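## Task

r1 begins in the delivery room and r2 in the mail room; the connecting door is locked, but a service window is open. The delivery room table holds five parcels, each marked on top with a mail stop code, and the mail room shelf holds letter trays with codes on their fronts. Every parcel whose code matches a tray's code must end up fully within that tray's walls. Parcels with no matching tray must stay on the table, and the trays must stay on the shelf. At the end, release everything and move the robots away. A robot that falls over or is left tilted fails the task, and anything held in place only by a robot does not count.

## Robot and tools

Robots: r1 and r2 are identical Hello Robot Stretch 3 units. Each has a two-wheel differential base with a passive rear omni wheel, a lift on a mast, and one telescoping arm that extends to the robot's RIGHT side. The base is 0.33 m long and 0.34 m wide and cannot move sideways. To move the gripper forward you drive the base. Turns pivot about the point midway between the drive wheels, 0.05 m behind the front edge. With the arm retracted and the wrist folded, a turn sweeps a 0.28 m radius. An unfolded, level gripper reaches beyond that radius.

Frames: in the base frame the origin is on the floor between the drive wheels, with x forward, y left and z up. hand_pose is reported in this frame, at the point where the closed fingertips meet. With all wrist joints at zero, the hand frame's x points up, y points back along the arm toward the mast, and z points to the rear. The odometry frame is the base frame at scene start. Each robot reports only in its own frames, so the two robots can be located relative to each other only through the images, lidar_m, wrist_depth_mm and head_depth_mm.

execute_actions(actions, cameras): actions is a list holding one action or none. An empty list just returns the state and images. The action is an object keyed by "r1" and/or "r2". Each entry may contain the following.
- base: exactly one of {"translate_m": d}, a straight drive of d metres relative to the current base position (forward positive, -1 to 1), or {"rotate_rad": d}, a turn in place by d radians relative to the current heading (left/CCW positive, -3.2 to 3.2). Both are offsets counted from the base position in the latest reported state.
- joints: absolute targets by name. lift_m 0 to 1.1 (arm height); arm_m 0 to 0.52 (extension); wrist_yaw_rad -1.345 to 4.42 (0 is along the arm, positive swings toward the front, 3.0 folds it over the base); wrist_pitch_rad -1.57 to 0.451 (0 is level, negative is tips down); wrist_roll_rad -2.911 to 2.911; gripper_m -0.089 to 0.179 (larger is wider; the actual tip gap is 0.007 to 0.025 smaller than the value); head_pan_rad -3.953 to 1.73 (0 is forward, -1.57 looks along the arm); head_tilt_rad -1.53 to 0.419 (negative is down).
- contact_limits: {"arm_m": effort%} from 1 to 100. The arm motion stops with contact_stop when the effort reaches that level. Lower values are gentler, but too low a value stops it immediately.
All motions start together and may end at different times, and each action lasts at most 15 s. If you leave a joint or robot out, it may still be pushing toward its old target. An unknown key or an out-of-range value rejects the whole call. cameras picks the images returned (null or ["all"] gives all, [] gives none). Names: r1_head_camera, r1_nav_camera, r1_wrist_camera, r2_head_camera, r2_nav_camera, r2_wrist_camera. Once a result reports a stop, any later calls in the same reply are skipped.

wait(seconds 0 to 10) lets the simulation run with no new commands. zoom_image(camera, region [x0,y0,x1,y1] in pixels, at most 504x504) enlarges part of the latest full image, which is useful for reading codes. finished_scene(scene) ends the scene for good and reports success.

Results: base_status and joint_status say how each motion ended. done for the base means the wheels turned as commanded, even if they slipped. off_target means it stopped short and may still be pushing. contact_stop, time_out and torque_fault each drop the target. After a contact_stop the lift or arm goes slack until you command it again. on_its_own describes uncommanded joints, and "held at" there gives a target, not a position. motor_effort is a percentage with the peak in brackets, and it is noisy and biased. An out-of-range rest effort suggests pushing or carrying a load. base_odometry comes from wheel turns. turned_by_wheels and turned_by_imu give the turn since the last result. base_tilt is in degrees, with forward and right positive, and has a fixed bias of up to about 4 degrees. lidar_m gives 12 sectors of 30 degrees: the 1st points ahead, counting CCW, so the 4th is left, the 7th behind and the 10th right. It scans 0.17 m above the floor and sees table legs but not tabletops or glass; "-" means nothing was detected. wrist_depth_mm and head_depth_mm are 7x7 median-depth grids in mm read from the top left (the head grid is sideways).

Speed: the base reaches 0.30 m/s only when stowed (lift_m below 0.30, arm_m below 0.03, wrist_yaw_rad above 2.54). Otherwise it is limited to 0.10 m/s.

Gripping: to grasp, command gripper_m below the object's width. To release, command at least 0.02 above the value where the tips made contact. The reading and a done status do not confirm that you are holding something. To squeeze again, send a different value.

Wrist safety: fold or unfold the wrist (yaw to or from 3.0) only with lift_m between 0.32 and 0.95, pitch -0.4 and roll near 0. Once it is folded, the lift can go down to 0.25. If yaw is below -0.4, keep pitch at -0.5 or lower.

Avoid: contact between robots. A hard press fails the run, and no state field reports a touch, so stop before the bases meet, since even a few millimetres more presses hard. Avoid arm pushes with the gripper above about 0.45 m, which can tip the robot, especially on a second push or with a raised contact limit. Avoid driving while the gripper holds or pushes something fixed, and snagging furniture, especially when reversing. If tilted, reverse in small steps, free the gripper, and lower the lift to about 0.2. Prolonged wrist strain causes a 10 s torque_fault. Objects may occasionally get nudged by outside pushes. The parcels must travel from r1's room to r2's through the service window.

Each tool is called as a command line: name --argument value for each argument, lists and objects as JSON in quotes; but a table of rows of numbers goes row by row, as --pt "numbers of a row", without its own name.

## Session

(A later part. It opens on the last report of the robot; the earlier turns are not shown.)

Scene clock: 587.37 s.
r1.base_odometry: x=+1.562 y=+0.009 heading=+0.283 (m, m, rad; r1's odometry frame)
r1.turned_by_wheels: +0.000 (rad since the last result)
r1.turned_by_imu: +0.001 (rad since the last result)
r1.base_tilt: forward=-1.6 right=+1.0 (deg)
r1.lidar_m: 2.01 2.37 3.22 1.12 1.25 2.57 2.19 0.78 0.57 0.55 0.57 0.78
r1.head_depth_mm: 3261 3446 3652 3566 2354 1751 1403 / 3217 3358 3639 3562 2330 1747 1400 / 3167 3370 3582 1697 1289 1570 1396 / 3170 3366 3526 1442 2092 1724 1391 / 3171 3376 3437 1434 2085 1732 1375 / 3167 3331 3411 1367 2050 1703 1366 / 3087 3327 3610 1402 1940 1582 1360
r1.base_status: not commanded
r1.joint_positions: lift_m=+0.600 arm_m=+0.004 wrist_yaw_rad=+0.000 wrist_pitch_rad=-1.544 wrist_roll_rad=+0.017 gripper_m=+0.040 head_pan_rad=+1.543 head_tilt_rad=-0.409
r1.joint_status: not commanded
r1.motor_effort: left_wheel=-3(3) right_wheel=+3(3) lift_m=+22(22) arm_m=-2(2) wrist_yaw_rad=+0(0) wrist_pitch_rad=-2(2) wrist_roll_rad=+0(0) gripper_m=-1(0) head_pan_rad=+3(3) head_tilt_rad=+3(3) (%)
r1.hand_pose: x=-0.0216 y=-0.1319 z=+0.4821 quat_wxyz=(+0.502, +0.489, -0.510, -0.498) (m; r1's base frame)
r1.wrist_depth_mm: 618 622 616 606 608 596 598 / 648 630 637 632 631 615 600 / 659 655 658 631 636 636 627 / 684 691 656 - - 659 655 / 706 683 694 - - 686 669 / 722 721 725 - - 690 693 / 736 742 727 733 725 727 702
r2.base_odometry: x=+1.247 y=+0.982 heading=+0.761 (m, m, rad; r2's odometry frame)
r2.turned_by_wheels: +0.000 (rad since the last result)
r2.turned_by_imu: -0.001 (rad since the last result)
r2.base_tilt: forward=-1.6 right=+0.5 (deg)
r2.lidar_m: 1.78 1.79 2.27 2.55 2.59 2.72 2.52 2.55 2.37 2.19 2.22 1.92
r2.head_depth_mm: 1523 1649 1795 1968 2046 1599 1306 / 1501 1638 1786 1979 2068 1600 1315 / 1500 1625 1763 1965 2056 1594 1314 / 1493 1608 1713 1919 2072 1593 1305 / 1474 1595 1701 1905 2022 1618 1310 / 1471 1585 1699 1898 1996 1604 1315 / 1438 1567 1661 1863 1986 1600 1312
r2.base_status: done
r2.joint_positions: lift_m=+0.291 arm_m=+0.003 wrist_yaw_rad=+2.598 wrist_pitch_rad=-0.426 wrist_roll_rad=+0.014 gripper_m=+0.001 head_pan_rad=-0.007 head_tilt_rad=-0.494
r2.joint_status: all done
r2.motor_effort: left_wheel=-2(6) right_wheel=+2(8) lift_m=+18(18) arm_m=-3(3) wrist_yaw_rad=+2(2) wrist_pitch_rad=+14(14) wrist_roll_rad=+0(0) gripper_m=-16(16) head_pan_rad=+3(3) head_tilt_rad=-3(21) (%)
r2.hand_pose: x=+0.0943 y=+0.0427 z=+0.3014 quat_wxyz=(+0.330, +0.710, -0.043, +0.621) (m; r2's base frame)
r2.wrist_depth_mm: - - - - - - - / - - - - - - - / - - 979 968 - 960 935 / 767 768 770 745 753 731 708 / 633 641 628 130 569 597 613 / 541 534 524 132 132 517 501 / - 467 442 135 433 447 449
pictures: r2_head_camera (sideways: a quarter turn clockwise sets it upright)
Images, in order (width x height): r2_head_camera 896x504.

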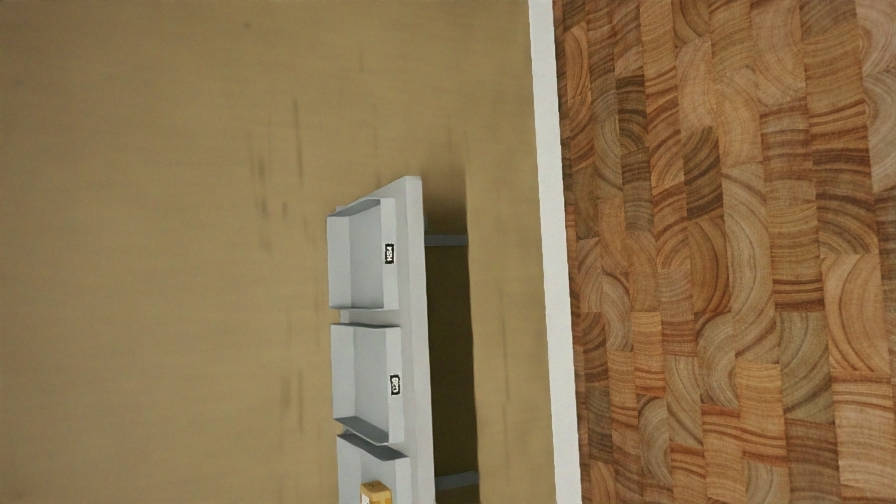

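execute_actions --actions '[{"r2": {"base": {"translate_m": 0.845}, "joints": {"lift_m": 1.005, "wrist_yaw_rad": 0.0, "arm_m": 0.5, "head_tilt_rad": -0.8}}}]' --cameras '["r2_head_camera", "r2_wrist_camera"]'

Scene clock: 600.07 s.
r1.base_odometry: x=+1.562 y=+0.009 heading=+0.283 (m, m, rad; r1's odometry frame)
r1.turned_by_wheels: +0.000 (rad since the last result)
r1.turned_by_imu: +0.002 (rad since the last result)
r1.base_tilt: forward=-1.5 right=+1.0 (deg)
r1.lidar_m: 2.01 2.37 3.22 1.12 1.24 2.57 2.19 0.78 0.57 0.55 0.57 0.78
r1.head_depth_mm: 3240 3415 3651 3508 2346 1765 1404 / 3201 3453 3623 3580 2323 1754 1397 / 3226 3351 3612 1687 1286 1566 1392 / 3147 3355 3518 1450 2089 1722 1377 / 3105 3411 3500 1423 2065 1716 1374 / 3128 3339 3477 1368 2100 1715 1362 / 3073 3321 3634 1400 1945 1589 1367
r1.base_status: not commanded
r1.joint_positions: lift_m=+0.600 arm_m=+0.004 wrist_yaw_rad=+0.000 wrist_pitch_rad=-1.544 wrist_roll_rad=+0.017 gripper_m=+0.040 head_pan_rad=+1.543 head_tilt_rad=-0.409
r1.joint_status: not commanded
r1.motor_effort: left_wheel=-3(3) right_wheel=+4(3) lift_m=+22(22) arm_m=-2(3) wrist_yaw_rad=+0(0) wrist_pitch_rad=-2(2) wrist_roll_rad=+0(0) gripper_m=+0(1) head_pan_rad=+4(3) head_tilt_rad=+4(3) (%)
r1.hand_pose: x=-0.0216 y=-0.1319 z=+0.4821 quat_wxyz=(+0.502, +0.489, -0.510, -0.498) (m; r1's base frame)
r1.wrist_depth_mm: 623 615 627 609 611 600 591 / 638 643 631 635 625 608 611 / 650 657 644 632 650 652 637 / 674 662 684 - - 649 650 / 690 703 676 - - 683 666 / 727 722 704 - - 691 697 / 752 747 750 727 736 718 707
r2.base_odometry: x=+1.859 y=+1.564 heading=+0.761 (m, m, rad; r2's odometry frame)
r2.turned_by_wheels: +0.000 (rad since the last result)
r2.turned_by_imu: -0.004 (rad since the last result)
r2.base_tilt: forward=-1.7 right=+0.5 (deg)
r2.lidar_m: 0.94 0.95 1.20 2.54 2.68 3.34 3.33 3.39 2.26 2.09 1.53 1.01
r2.head_depth_mm: 806 920 1074 1286 1493 1295 1128 / 797 909 1052 1252 1469 1299 1137 / 791 898 981 740 1456 1294 1137 / 782 894 940 758 1461 1305 1133 / 775 886 931 760 1440 1304 1138 / 772 871 939 743 1447 1313 1140 / 763 864 935 764 1434 1317 1142
r2.base_status: done
r2.joint_positions: lift_m=+1.004 arm_m=+0.500 wrist_yaw_rad=+0.001 wrist_pitch_rad=-0.426 wrist_roll_rad=+0.014 gripper_m=+0.001 head_pan_rad=-0.007 head_tilt_rad=-0.790
r2.joint_status: all done
r2.motor_effort: left_wheel=-1(6) right_wheel=+2(8) lift_m=+48(51) arm_m=+4(3) wrist_yaw_rad=+0(3) wrist_pitch_rad=+14(14) wrist_roll_rad=+0(0) gripper_m=-17(16) head_pan_rad=+3(3) head_tilt_rad=-6(29) (%)
r2.hand_pose: x=-0.0212 y=-0.8679 z=+1.0152 quat_wxyz=(+0.687, +0.149, -0.696, -0.150) (m; r2's base frame)
r2.wrist_depth_mm: - - - - - - - / - - - - - - - / - - - - - - - / - - - - - - - / - - - 131 - - - / - - - 132 132 - - / - - - 136 - - -
pictures: r2_head_camera (sideways: a quarter turn clockwise sets it upright), r2_wrist_camera
Images, in order (width x height): r2_head_camera 896x504, r2_wrist_camera 644x364.

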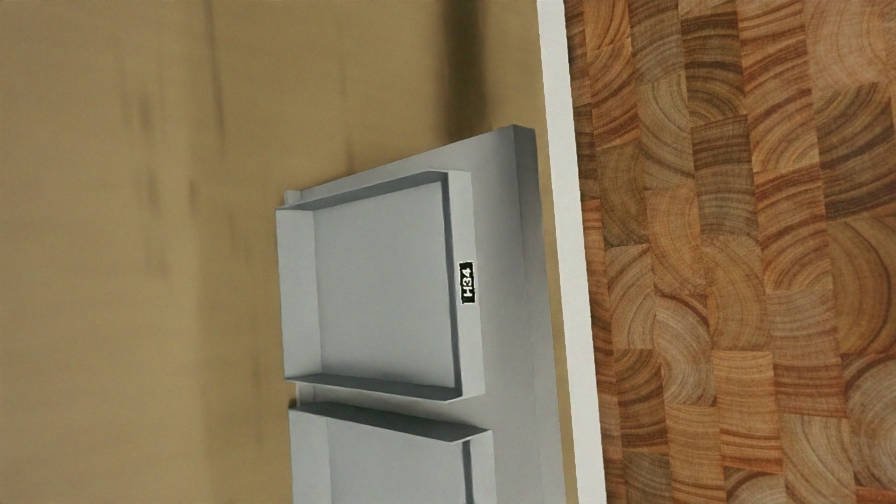

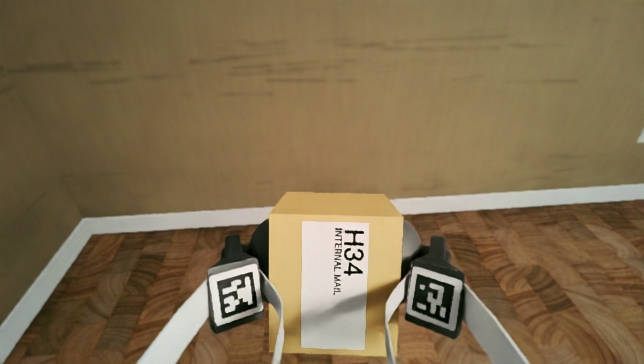

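execute_actions --actions '[{"r2": {"base": {"rotate_rad": 1.69}, "joints": {"wrist_pitch_rad": -1.55, "arm_m": 0.515, "head_pan_rad": -1.5, "head_tilt_rad": -0.7}}}]' --cameras '["r2_head_camera", "r2_wrist_camera"]'

Scene clock: 606.30 s.
r1.base_odometry: x=+1.562 y=+0.009 heading=+0.283 (m, m, rad; r1's odometry frame)
r1.turned_by_wheels: +0.000 (rad since the last result)
r1.turned_by_imu: +0.001 (rad since the last result)
r1.base_tilt: forward=-1.5 right=+1.1 (deg)
r1.lidar_m: 2.01 2.37 3.23 1.12 1.24 2.56 2.19 0.78 0.57 0.55 0.57 0.78
r1.head_depth_mm: 3162 3474 3688 3562 2346 1764 1396 / 3156 3377 3709 3474 2327 1736 1399 / 3151 3376 3636 1692 1290 1565 1386 / 3132 3370 3521 1446 2078 1720 1377 / 3159 3336 3552 1422 2083 1714 1375 / 3118 3320 3457 1362 2059 1722 1368 / 3092 3320 3489 1392 1952 1589 1357
r1.base_status: not commanded
r1.joint_positions: lift_m=+0.600 arm_m=+0.004 wrist_yaw_rad=+0.000 wrist_pitch_rad=-1.544 wrist_roll_rad=+0.017 gripper_m=+0.040 head_pan_rad=+1.543 head_tilt_rad=-0.409
r1.joint_status: not commanded
r1.motor_effort: left_wheel=-3(3) right_wheel=+2(3) lift_m=+22(22) arm_m=-3(2) wrist_yaw_rad=+0(0) wrist_pitch_rad=-2(2) wrist_roll_rad=+0(0) gripper_m=-1(0) head_pan_rad=+3(3) head_tilt_rad=+3(3) (%)
r1.hand_pose: x=-0.0216 y=-0.1319 z=+0.4821 quat_wxyz=(+0.502, +0.489, -0.510, -0.498) (m; r1's base frame)
r1.wrist_depth_mm: 615 623 613 619 614 594 599 / 643 628 629 627 616 633 616 / 675 651 644 644 641 632 634 / 682 680 684 - - 651 649 / 703 695 695 - - 673 673 / 735 728 709 - - 699 677 / 763 740 742 740 725 713 705
r2.base_odometry: x=+1.859 y=+1.564 heading=+2.451 (m, m, rad; r2's odometry frame)
r2.turned_by_wheels: +1.690 (rad since the last result)
r2.turned_by_imu: +1.667 (rad since the last result)
r2.base_tilt: forward=-1.6 right=+0.5 (deg)
r2.lidar_m: 2.65 2.75 3.47 3.33 2.96 2.17 2.09 1.33 0.97 0.94 0.98 1.34
r2.head_depth_mm: 731 856 951 1044 709 1360 1167 / 740 881 957 822 691 1362 1165 / 767 861 959 780 710 1368 1174 / 779 871 969 827 712 1376 1171 / 791 883 988 839 733 1363 1179 / 798 896 991 841 744 1371 1174 / 806 906 987 816 743 1371 1185
r2.base_status: done
r2.joint_positions: lift_m=+1.004 arm_m=+0.515 wrist_yaw_rad=+0.001 wrist_pitch_rad=-1.542 wrist_roll_rad=+0.014 gripper_m=+0.001 head_pan_rad=-1.493 head_tilt_rad=-0.705
r2.joint_status: all done
r2.motor_effort: left_wheel=-2(8) right_wheel=+1(9) lift_m=+49(48) arm_m=+4(3) wrist_yaw_rad=-1(1) wrist_pitch_rad=-4(13) wrist_roll_rad=+0(0) gripper_m=-16(16) head_pan_rad=-3(45) head_tilt_rad=+3(13) (%)
r2.hand_pose: x=-0.0216 y=-0.6429 z=+0.8862 quat_wxyz=(+0.504, +0.489, -0.510, -0.496) (m; r2's base frame)
r2.wrist_depth_mm: 226 251 262 261 256 245 752 / 238 253 268 265 263 244 956 / 241 254 273 270 269 262 - / 243 255 279 276 273 258 - / 288 259 285 130 276 278 - / 292 275 289 133 132 276 - / 305 305 300 136 292 294 -
pictures: r2_head_camera (sideways: a quarter turn clockwise sets it upright), r2_wrist_camera
Images, in order (width x height): r2_head_camera 896x504, r2_wrist_camera 644x364.

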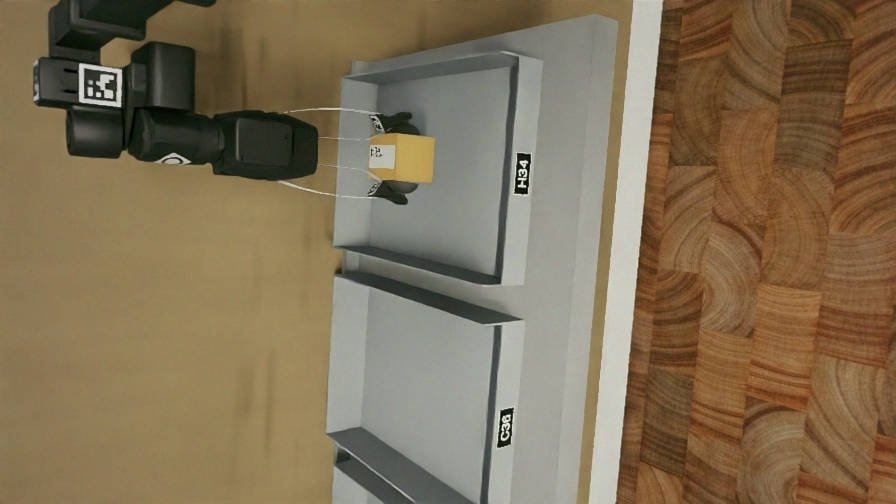

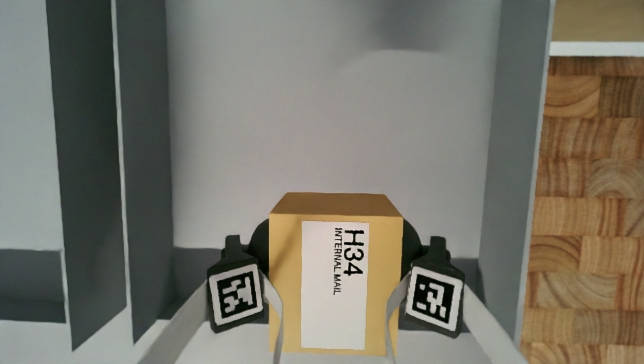

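zoom_image --camera "r2_wrist_camera" --region '[0, 180, 320, 364]'

Region (0, 180, 320, 364) of r2_wrist_camera's 644x364 image, scaled by 1.575; it fills the top 290 rows of this view, and the rest is white.

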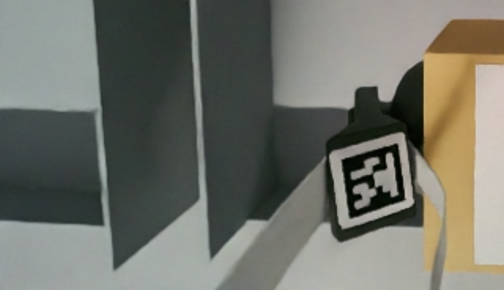

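execute_actions --actions '[{"r2": {"joints": {"lift_m": 0.908}}}]' --cameras '["r2_head_camera", "r2_wrist_camera"]'

Scene clock: 618.33 s.
r1.base_odometry: x=+1.562 y=+0.009 heading=+0.283 (m, m, rad; r1's odometry frame)
r1.turned_by_wheels: +0.000 (rad since the last result)
r1.turned_by_imu: +0.001 (rad since the last result)
r1.base_tilt: forward=-1.6 right=+1.0 (deg)
r1.lidar_m: 2.02 2.37 3.22 1.12 1.25 2.57 2.19 0.78 0.57 0.55 0.57 0.78
r1.head_depth_mm: 3211 3502 3577 3543 2369 1752 1402 / 3187 3447 3670 3520 2335 1745 1397 / 3155 3380 3695 1687 1283 1568 1389 / 3095 3374 3563 1444 2114 1730 1390 / 3113 3328 3402 1432 2087 1711 1379 / 3155 3340 3547 1368 2077 1704 1383 / 3161 3298 3562 1399 1935 1597 1355
r1.base_status: not commanded
r1.joint_positions: lift_m=+0.600 arm_m=+0.004 wrist_yaw_rad=+0.000 wrist_pitch_rad=-1.544 wrist_roll_rad=+0.017 gripper_m=+0.040 head_pan_rad=+1.543 head_tilt_rad=-0.409
r1.joint_status: not commanded
r1.motor_effort: left_wheel=-4(3) right_wheel=+4(4) lift_m=+22(22) arm_m=-2(2) wrist_yaw_rad=+0(1) wrist_pitch_rad=-2(2) wrist_roll_rad=+0(0) gripper_m=+0(0) head_pan_rad=+4(3) head_tilt_rad=+3(3) (%)
r1.hand_pose: x=-0.0216 y=-0.1319 z=+0.4821 quat_wxyz=(+0.502, +0.489, -0.510, -0.498) (m; r1's base frame)
r1.wrist_depth_mm: 618 617 629 608 608 600 599 / 635 649 632 631 618 615 615 / 672 660 653 644 632 634 633 / 667 677 665 - - 649 650 / 701 700 693 - - 675 685 / 727 717 716 - - 697 686 / 752 754 738 740 730 718 722
r2.base_odometry: x=+1.859 y=+1.564 heading=+2.451 (m, m, rad; r2's odometry frame)
r2.turned_by_wheels: +0.000 (rad since the last result)
r2.turned_by_imu: +0.000 (rad since the last result)
r2.base_tilt: forward=-1.6 right=+0.5 (deg)
r2.lidar_m: 2.65 2.75 3.46 3.32 2.96 2.17 2.09 1.33 0.97 0.94 0.98 1.34
r2.head_depth_mm: 751 818 974 1046 711 1358 1165 / 760 823 963 836 693 1364 1168 / 766 850 960 785 709 1369 1169 / 779 874 968 825 718 1375 1168 / 786 884 990 839 733 1369 1166 / 797 898 996 846 742 1376 1175 / 807 906 984 819 745 1379 1172
r2.base_status: not commanded
r2.joint_positions: lift_m=+0.909 arm_m=+0.515 wrist_yaw_rad=+0.001 wrist_pitch_rad=-1.543 wrist_roll_rad=+0.014 gripper_m=+0.001 head_pan_rad=-1.493 head_tilt_rad=-0.705
r2.joint_status: all done
r2.motor_effort: left_wheel=-2(2) right_wheel=+1(1) lift_m=+18(43) arm_m=+4(4) wrist_yaw_rad=-1(0) wrist_pitch_rad=-4(4) wrist_roll_rad=+0(0) gripper_m=-16(17) head_pan_rad=-4(4) head_tilt_rad=+2(2) (%)
r2.hand_pose: x=-0.0216 y=-0.6427 z=+0.7905 quat_wxyz=(+0.504, +0.490, -0.510, -0.496) (m; r2's base frame)
r2.wrist_depth_mm: 166 172 171 170 168 165 159 / 168 176 173 172 171 169 158 / 168 180 178 176 175 172 157 / 170 183 182 178 178 176 156 / 171 187 184 131 179 180 155 / 172 191 189 132 132 184 154 / 173 195 194 136 189 188 154
pictures: r2_head_camera (sideways: a quarter turn clockwise sets it upright), r2_wrist_camera
Images, in order (width x height): r2_head_camera 896x504, r2_wrist_camera 644x364.

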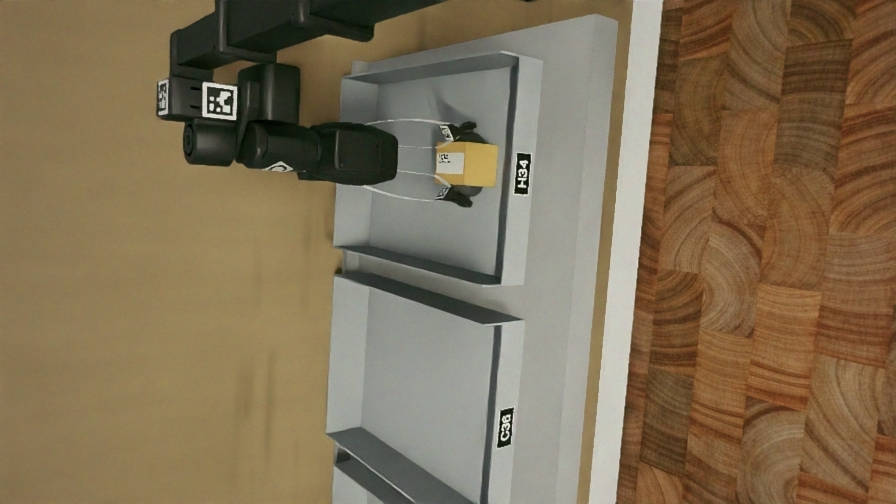

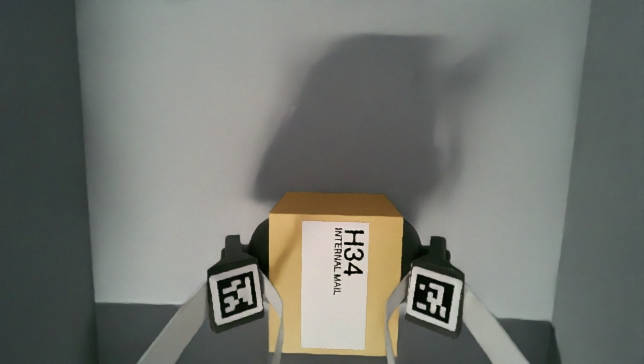

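execute_actions --actions '[{"r2": {"joints": {"gripper_m": 0.1}}}]' --cameras '["r2_wrist_camera"]'

Scene clock: 621.73 s.
r1.base_odometry: x=+1.562 y=+0.009 heading=+0.283 (m, m, rad; r1's odometry frame)
r1.turned_by_wheels: +0.000 (rad since the last result)
r1.turned_by_imu: +0.000 (rad since the last result)
r1.base_tilt: forward=-1.5 right=+1.0 (deg)
r1.lidar_m: 2.01 2.36 3.22 1.12 1.24 2.57 2.19 0.78 0.57 0.55 0.57 0.78
r1.head_depth_mm: 3175 3410 3693 3562 2348 1755 1397 / 3174 3412 3717 3558 2333 1744 1389 / 3148 3379 3542 1700 1289 1582 1388 / 3146 3401 3518 1448 2111 1731 1394 / 3124 3336 3513 1429 2066 1730 1379 / 3151 3379 3485 1369 2045 1716 1377 / 3095 3335 3542 1403 1947 1594 1366
r1.base_status: not commanded
r1.joint_positions: lift_m=+0.600 arm_m=+0.004 wrist_yaw_rad=+0.000 wrist_pitch_rad=-1.544 wrist_roll_rad=+0.017 gripper_m=+0.040 head_pan_rad=+1.543 head_tilt_rad=-0.409
r1.joint_status: not commanded
r1.motor_effort: left_wheel=-3(3) right_wheel=+3(3) lift_m=+22(22) arm_m=-2(2) wrist_yaw_rad=+0(0) wrist_pitch_rad=-2(2) wrist_roll_rad=+0(0) gripper_m=+0(0) head_pan_rad=+4(4) head_tilt_rad=+3(4) (%)
r1.hand_pose: x=-0.0216 y=-0.1319 z=+0.4821 quat_wxyz=(+0.502, +0.489, -0.510, -0.498) (m; r1's base frame)
r1.wrist_depth_mm: 626 624 607 606 604 606 599 / 637 645 635 617 624 616 617 / 673 650 645 641 637 646 629 / 671 669 671 - - 653 649 / 712 689 681 - - 671 662 / 713 714 721 - - 700 680 / 769 738 736 741 735 704 713
r2.base_odometry: x=+1.859 y=+1.564 heading=+2.451 (m, m, rad; r2's odometry frame)
r2.turned_by_wheels: +0.000 (rad since the last result)
r2.turned_by_imu: +0.000 (rad since the last result)
r2.base_tilt: forward=-1.6 right=+0.6 (deg)
r2.lidar_m: 2.65 2.76 3.47 3.34 2.97 2.17 2.09 1.33 0.97 0.94 0.97 1.34
r2.head_depth_mm: 753 816 969 1046 712 1361 1164 / 758 824 960 836 692 1365 1170 / 770 850 958 784 709 1354 1173 / 777 874 968 836 715 1370 1171 / 785 885 985 833 736 1374 1176 / 798 895 989 844 740 1372 1173 / 809 907 983 822 745 1382 1183
r2.base_status: not commanded
r2.joint_positions: lift_m=+0.909 arm_m=+0.515 wrist_yaw_rad=+0.001 wrist_pitch_rad=-1.543 wrist_roll_rad=+0.014 gripper_m=+0.100 head_pan_rad=-1.493 head_tilt_rad=-0.705
r2.joint_status: all done
r2.motor_effort: left_wheel=-2(2) right_wheel=+2(2) lift_m=+18(18) arm_m=+4(4) wrist_yaw_rad=-1(1) wrist_pitch_rad=-3(4) wrist_roll_rad=+0(0) gripper_m=+0(80) head_pan_rad=-4(3) head_tilt_rad=+2(2) (%)
r2.hand_pose: x=-0.0216 y=-0.6425 z=+0.7905 quat_wxyz=(+0.504, +0.490, -0.510, -0.497) (m; r2's base frame)
r2.wrist_depth_mm: 167 173 170 169 167 166 159 / 168 176 174 173 171 169 158 / 169 180 177 177 175 173 157 / 170 183 182 178 178 176 155 / 172 188 184 132 180 180 156 / 171 192 188 135 184 183 154 / 173 196 194 137 188 188 149
pictures: r2_wrist_camera
Images, in order (width x height): r2_wrist_camera 644x364.

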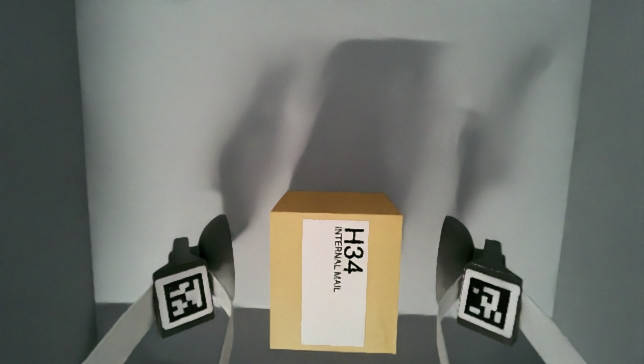

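execute_actions --actions '[{"r2": {"joints": {"lift_m": 0.95, "arm_m": 0.49, "head_pan_rad": -1.1}}}]' --cameras '[]'

execute_actions --actions '[{"r2": {"joints": {"lift_m": 1.03, "arm_m": 0.2}}}]' --cameras '["r1_head_camera", "r2_head_camera", "r2_nav_camera", "r2_wrist_camera"]'

Scene clock: 628.07 s.
r1.base_odometry: x=+1.562 y=+0.009 heading=+0.283 (m, m, rad; r1's odometry frame)
r1.turned_by_wheels: +0.000 (rad since the last result)
r1.turned_by_imu: +0.001 (rad since the last result)
r1.base_tilt: forward=-1.7 right=+0.9 (deg)
r1.lidar_m: 2.01 2.37 3.23 1.12 1.24 2.57 2.20 0.78 0.57 0.55 0.57 0.78
r1.head_depth_mm: 3200 3421 3678 3559 2355 1769 1406 / 3181 3359 3619 3495 2313 1740 1399 / 3155 3369 3637 1690 1294 1570 1388 / 3143 3339 3525 1447 2101 1721 1386 / 3140 3349 3518 1429 2089 1712 1376 / 3140 3336 3485 1353 2054 1700 1367 / 3111 3342 3545 1391 1945 1585 1362
r1.base_status: not commanded
r1.joint_positions: lift_m=+0.600 arm_m=+0.004 wrist_yaw_rad=+0.000 wrist_pitch_rad=-1.544 wrist_roll_rad=+0.017 gripper_m=+0.040 head_pan_rad=+1.543 head_tilt_rad=-0.409
r1.joint_status: not commanded
r1.motor_effort: left_wheel=-3(4) right_wheel=+3(2) lift_m=+22(22) arm_m=-3(2) wrist_yaw_rad=+0(0) wrist_pitch_rad=-2(2) wrist_roll_rad=+0(0) gripper_m=+0(0) head_pan_rad=+4(4) head_tilt_rad=+3(3) (%)
r1.hand_pose: x=-0.0216 y=-0.1319 z=+0.4821 quat_wxyz=(+0.502, +0.489, -0.510, -0.498) (m; r1's base frame)
r1.wrist_depth_mm: 617 630 617 619 603 614 609 / 631 632 639 636 627 611 614 / 654 650 653 654 644 634 645 / 677 669 663 - - 649 645 / 700 696 692 - - 670 667 / 716 719 727 - - 685 698 / 744 751 740 741 730 735 712
r2.base_odometry: x=+1.859 y=+1.564 heading=+2.451 (m, m, rad; r2's odometry frame)
r2.turned_by_wheels: +0.000 (rad since the last result)
r2.turned_by_imu: +0.000 (rad since the last result)
r2.base_tilt: forward=-1.6 right=+0.5 (deg)
r2.lidar_m: 2.65 2.74 3.46 3.33 2.96 2.17 2.09 1.33 0.98 0.94 0.97 1.34
r2.head_depth_mm: 763 844 932 834 668 1329 1163 / 803 887 969 837 692 1367 1172 / 843 939 1021 839 737 1374 1173 / 889 997 1055 841 1524 1364 1176 / 939 1062 1086 813 1596 1371 1175 / 1002 1131 1079 852 1654 1376 1170 / 1054 1221 1377 917 1663 1370 1181
r2.base_status: not commanded
r2.joint_positions: lift_m=+0.949 arm_m=+0.490 wrist_yaw_rad=+0.001 wrist_pitch_rad=-1.543 wrist_roll_rad=+0.014 gripper_m=+0.100 head_pan_rad=-1.107 head_tilt_rad=-0.705
r2.joint_status: all done
r2.motor_effort: left_wheel=-2(2) right_wheel=+2(2) lift_m=+48(52) arm_m=-3(5) wrist_yaw_rad=+0(0) wrist_pitch_rad=-3(3) wrist_roll_rad=+0(0) gripper_m=+0(0) head_pan_rad=+3(29) head_tilt_rad=+2(2) (%)
r2.hand_pose: x=-0.0216 y=-0.6183 z=+0.8313 quat_wxyz=(+0.504, +0.490, -0.510, -0.497) (m; r2's base frame)
r2.wrist_depth_mm: 171 211 210 208 206 203 167 / 173 215 213 212 211 208 174 / 173 218 219 217 214 212 173 / 184 223 223 170 218 216 182 / 186 228 227 174 222 218 182 / 186 221 232 229 229 203 976 / 204 242 240 223 225 205 -
pictures: none
No camera images: the call's "cameras" was empty. Leave "cameras" out to get every camera's image.

Scene clock: 631.43 s.
r1.base_odometry: x=+1.562 y=+0.009 heading=+0.283 (m, m, rad; r1's odometry frame)
r1.turned_by_wheels: +0.000 (rad since the last result)
r1.turned_by_imu: +0.000 (rad since the last result)
r1.base_tilt: forward=-1.5 right=+1.0 (deg)
r1.lidar_m: 2.01 2.37 3.23 1.12 1.24 2.57 2.19 0.78 0.57 0.55 0.57 0.78
r1.head_depth_mm: 3250 3436 3690 3593 2350 1759 1401 / 3221 3409 3658 3498 2330 1738 1396 / 3133 3405 3599 1696 1287 1576 1392 / 3161 3387 3545 1435 2115 1732 1387 / 3162 3366 3481 1425 2076 1733 1379 / 3091 3321 3458 1364 2071 1716 1368 / 3096 3294 3572 1394 1943 1592 1366
r1.base_status: not commanded
r1.joint_positions: lift_m=+0.600 arm_m=+0.004 wrist_yaw_rad=+0.000 wrist_pitch_rad=-1.544 wrist_roll_rad=+0.017 gripper_m=+0.040 head_pan_rad=+1.543 head_tilt_rad=-0.409
r1.joint_status: not commanded
r1.motor_effort: left_wheel=-4(3) right_wheel=+3(4) lift_m=+22(22) arm_m=-2(2) wrist_yaw_rad=+0(0) wrist_pitch_rad=-2(2) wrist_roll_rad=+0(0) gripper_m=+0(0) head_pan_rad=+4(4) head_tilt_rad=+3(3) (%)
r1.hand_pose: x=-0.0216 y=-0.1319 z=+0.4821 quat_wxyz=(+0.502, +0.489, -0.510, -0.498) (m; r1's base frame)
r1.wrist_depth_mm: 629 629 618 606 606 600 599 / 655 635 632 642 621 617 623 / 659 652 663 652 637 629 626 / 688 683 677 - - 663 656 / 709 686 685 - - 669 666 / 720 720 719 - - 691 682 / 754 748 735 739 723 710 711
r2.base_odometry: x=+1.859 y=+1.564 heading=+2.451 (m, m, rad; r2's odometry frame)
r2.turned_by_wheels: +0.000 (rad since the last result)
r2.turned_by_imu: +0.000 (rad since the last result)
r2.base_tilt: forward=-1.6 right=+0.5 (deg)
r2.lidar_m: 2.65 2.75 3.45 3.33 2.96 2.17 2.09 1.33 0.98 0.94 0.98 1.34
r2.head_depth_mm: 766 842 933 827 671 1330 1163 / 798 888 976 836 691 1364 1168 / 841 940 1016 843 737 1357 1165 / 889 997 1059 838 1513 1378 1181 / 940 1066 1083 820 1595 1373 1173 / 993 1136 1083 854 1660 1378 1176 / 1062 1219 1384 924 1670 1374 1175
r2.base_status: not commanded
r2.joint_positions: lift_m=+1.029 arm_m=+0.200 wrist_yaw_rad=+0.001 wrist_pitch_rad=-1.544 wrist_roll_rad=+0.014 gripper_m=+0.100 head_pan_rad=-1.107 head_tilt_rad=-0.704
r2.joint_status: all done
r2.motor_effort: left_wheel=-2(2) right_wheel=+1(2) lift_m=+48(50) arm_m=-3(6) wrist_yaw_rad=+0(1) wrist_pitch_rad=-3(3) wrist_roll_rad=+1(0) gripper_m=+0(0) head_pan_rad=+3(4) head_tilt_rad=+2(2) (%)
r2.hand_pose: x=-0.0216 y=-0.3282 z=+0.9113 quat_wxyz=(+0.503, +0.490, -0.510, -0.497) (m; r2's base frame)
r2.wrist_depth_mm: 331 329 324 322 317 971 977 / - - - - - - - / - - - - - - - / - - - - - - - / - - - - - - - / - - - - - - - / - - - - - - -
pictures: r1_head_camera (sideways: a quarter turn clockwise sets it upright), r2_head_camera (sideways: a quarter turn clockwise sets it upright), r2_nav_camera (sideways: a quarter turn counterclockwise sets it upright), r2_wrist_camera
Images, in order (width x height): r1_head_camera 896x504, r2_head_camera 896x504, r2_nav_camera 672x504, r2_wrist_camera 644x364.

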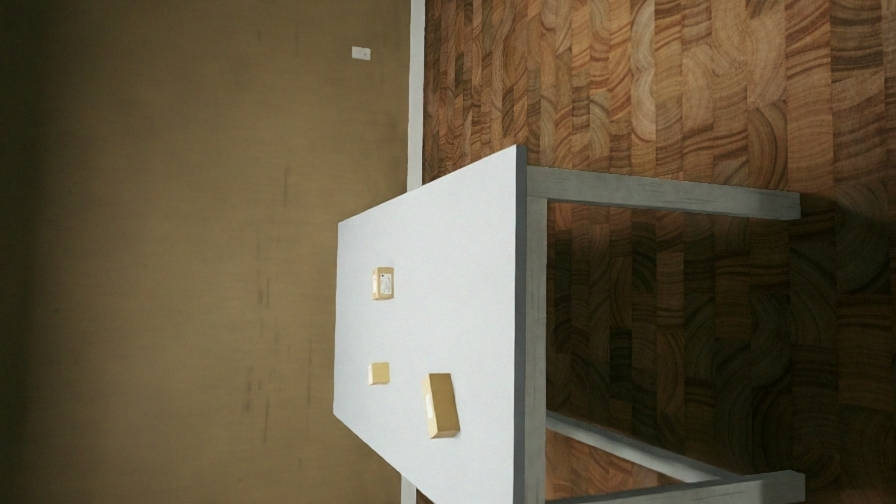

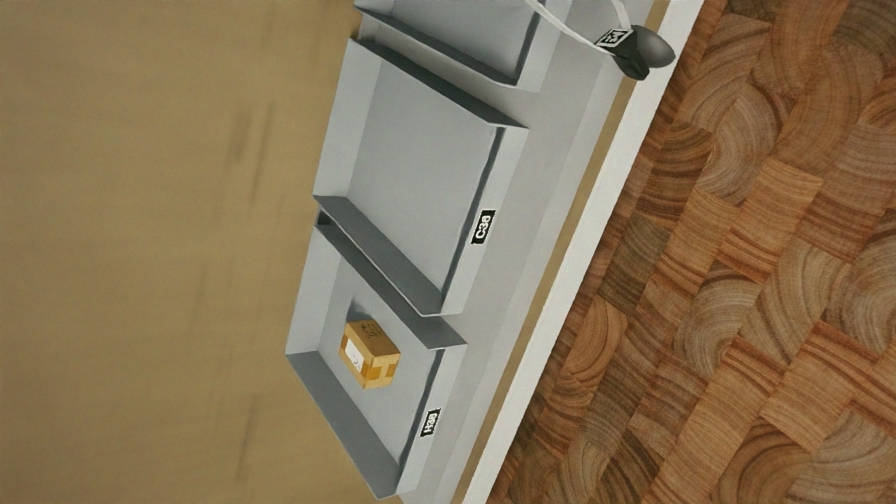

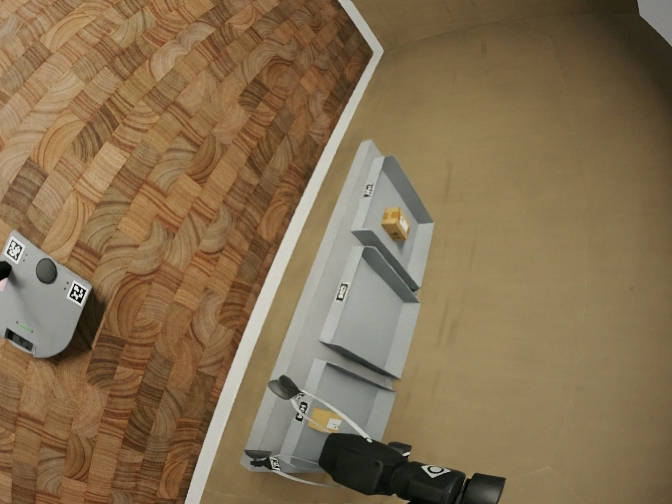

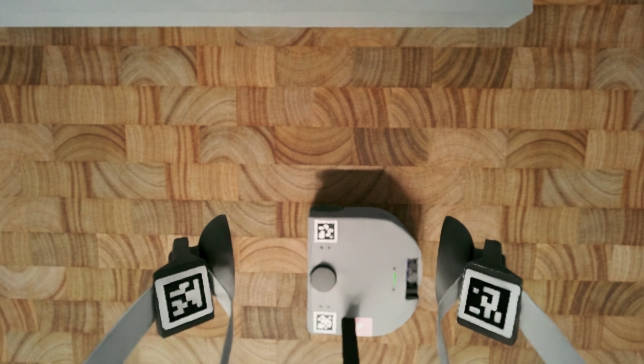

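zoom_image --camera "r2_head_camera" --region '[300, 190, 560, 470]'

execute_actions --actions '[{"r2": {"base": {"rotate_rad": -0.75}, "joints": {"arm_m": 0.04, "head_pan_rad": -0.65}}}]' --cameras '["r2_head_camera", "r2_nav_camera"]'

Region (300, 190, 560, 470) of r2_head_camera's 896x504 image, scaled by 1.800, with more detail than that image has; it fills the left 468 columns of this view, and the rest is white.

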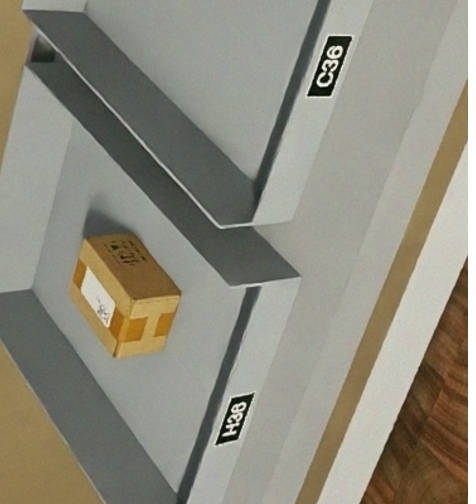

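Scene clock: 637.87 s.
r1.base_odometry: x=+1.562 y=+0.009 heading=+0.283 (m, m, rad; r1's odometry frame)
r1.turned_by_wheels: +0.000 (rad since the last result)
r1.turned_by_imu: +0.001 (rad since the last result)
r1.base_tilt: forward=-1.6 right=+1.1 (deg)
r1.lidar_m: 2.01 2.37 3.23 1.12 1.24 2.57 2.19 0.78 0.57 0.55 0.57 0.78
r1.head_depth_mm: 3211 3421 3693 3557 2355 1746 1406 / 3169 3375 3676 3496 2339 1745 1390 / 3184 3402 3687 1700 1284 1569 1394 / 3194 3346 3537 1441 2095 1729 1376 / 3140 3333 3463 1427 2079 1724 1377 / 3088 3329 3525 1357 2040 1702 1367 / 3106 3318 3532 1388 1951 1572 1356
r1.base_status: not commanded
r1.joint_positions: lift_m=+0.600 arm_m=+0.004 wrist_yaw_rad=+0.000 wrist_pitch_rad=-1.544 wrist_roll_rad=+0.017 gripper_m=+0.040 head_pan_rad=+1.543 head_tilt_rad=-0.409
r1.joint_status: not commanded
r1.motor_effort: left_wheel=-3(3) right_wheel=+3(3) lift_m=+22(22) arm_m=-2(2) wrist_yaw_rad=-1(0) wrist_pitch_rad=-2(2) wrist_roll_rad=+0(0) gripper_m=+0(0) head_pan_rad=+4(3) head_tilt_rad=+3(3) (%)
r1.hand_pose: x=-0.0216 y=-0.1319 z=+0.4821 quat_wxyz=(+0.502, +0.489, -0.510, -0.498) (m; r1's base frame)
r1.wrist_depth_mm: 622 615 614 612 608 615 602 / 636 628 634 635 614 615 607 / 655 651 661 643 635 643 636 / 678 680 666 - - 657 654 / 690 706 699 - - 681 678 / 732 724 710 - - 683 695 / 741 745 734 737 719 713 703
r2.base_odometry: x=+1.859 y=+1.564 heading=+1.701 (m, m, rad; r2's odometry frame)
r2.turned_by_wheels: -0.750 (rad since the last result)
r2.turned_by_imu: -0.740 (rad since the last result)
r2.base_tilt: forward=-1.6 right=+0.5 (deg)
r2.lidar_m: 1.11 2.03 2.65 3.09 3.33 3.34 2.37 2.09 1.78 1.06 0.94 0.94
r2.head_depth_mm: 742 824 925 812 673 1361 1168 / 753 842 945 809 692 1368 1166 / 769 864 963 841 706 1366 1164 / 788 882 978 816 716 1367 1177 / 801 904 1002 846 739 1374 1171 / 818 926 1010 847 1501 1371 1179 / 836 948 1031 799 1515 1374 1175
r2.base_status: done
r2.joint_positions: lift_m=+1.029 arm_m=+0.040 wrist_yaw_rad=+0.001 wrist_pitch_rad=-1.544 wrist_roll_rad=+0.014 gripper_m=+0.100 head_pan_rad=-0.657 head_tilt_rad=-0.704
r2.joint_status: all done
r2.motor_effort: left_wheel=+3(6) right_wheel=-3(6) lift_m=+48(48) arm_m=-3(8) wrist_yaw_rad=+0(1) wrist_pitch_rad=-3(3) wrist_roll_rad=+0(0) gripper_m=+0(0) head_pan_rad=+3(31) head_tilt_rad=+2(2) (%)
r2.hand_pose: x=-0.0216 y=-0.1682 z=+0.9113 quat_wxyz=(+0.503, +0.490, -0.510, -0.497) (m; r2's base frame)
r2.wrist_depth_mm: - - - - - 976 968 / - - - - - - - / - - - - - - - / - - - - - - - / - - - - - - - / - - - - - - - / - - - - - - -
pictures: r2_head_camera (sideways: a quarter turn clockwise sets it upright), r2_nav_camera (sideways: a quarter turn counterclockwise sets it upright)
Images, in order (width x height): r2_head_camera 896x504, r2_nav_camera 672x504.

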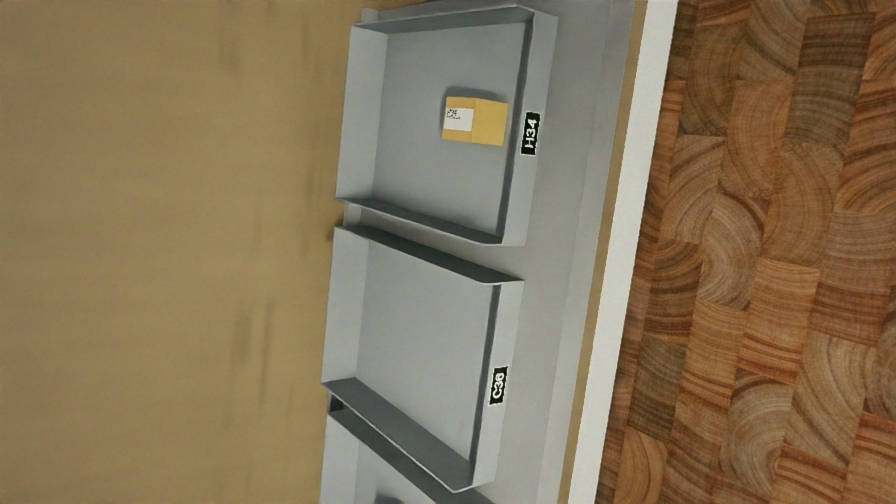

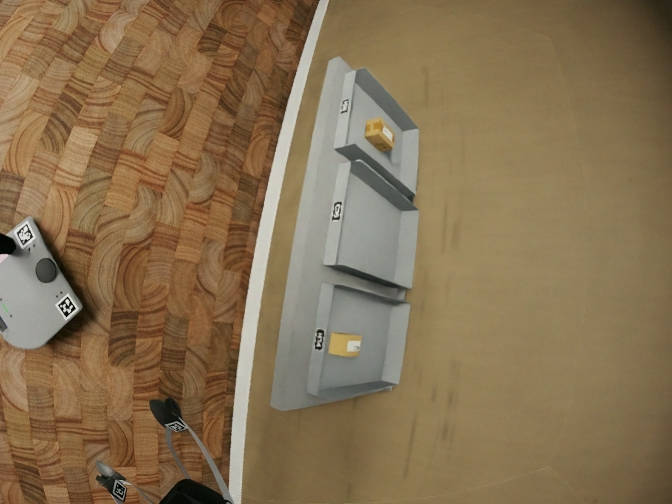

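Both matching parcels are in their trays, and the three decoys are still on the table.

finished_scene --scene 1

The scene is finished: the task was done.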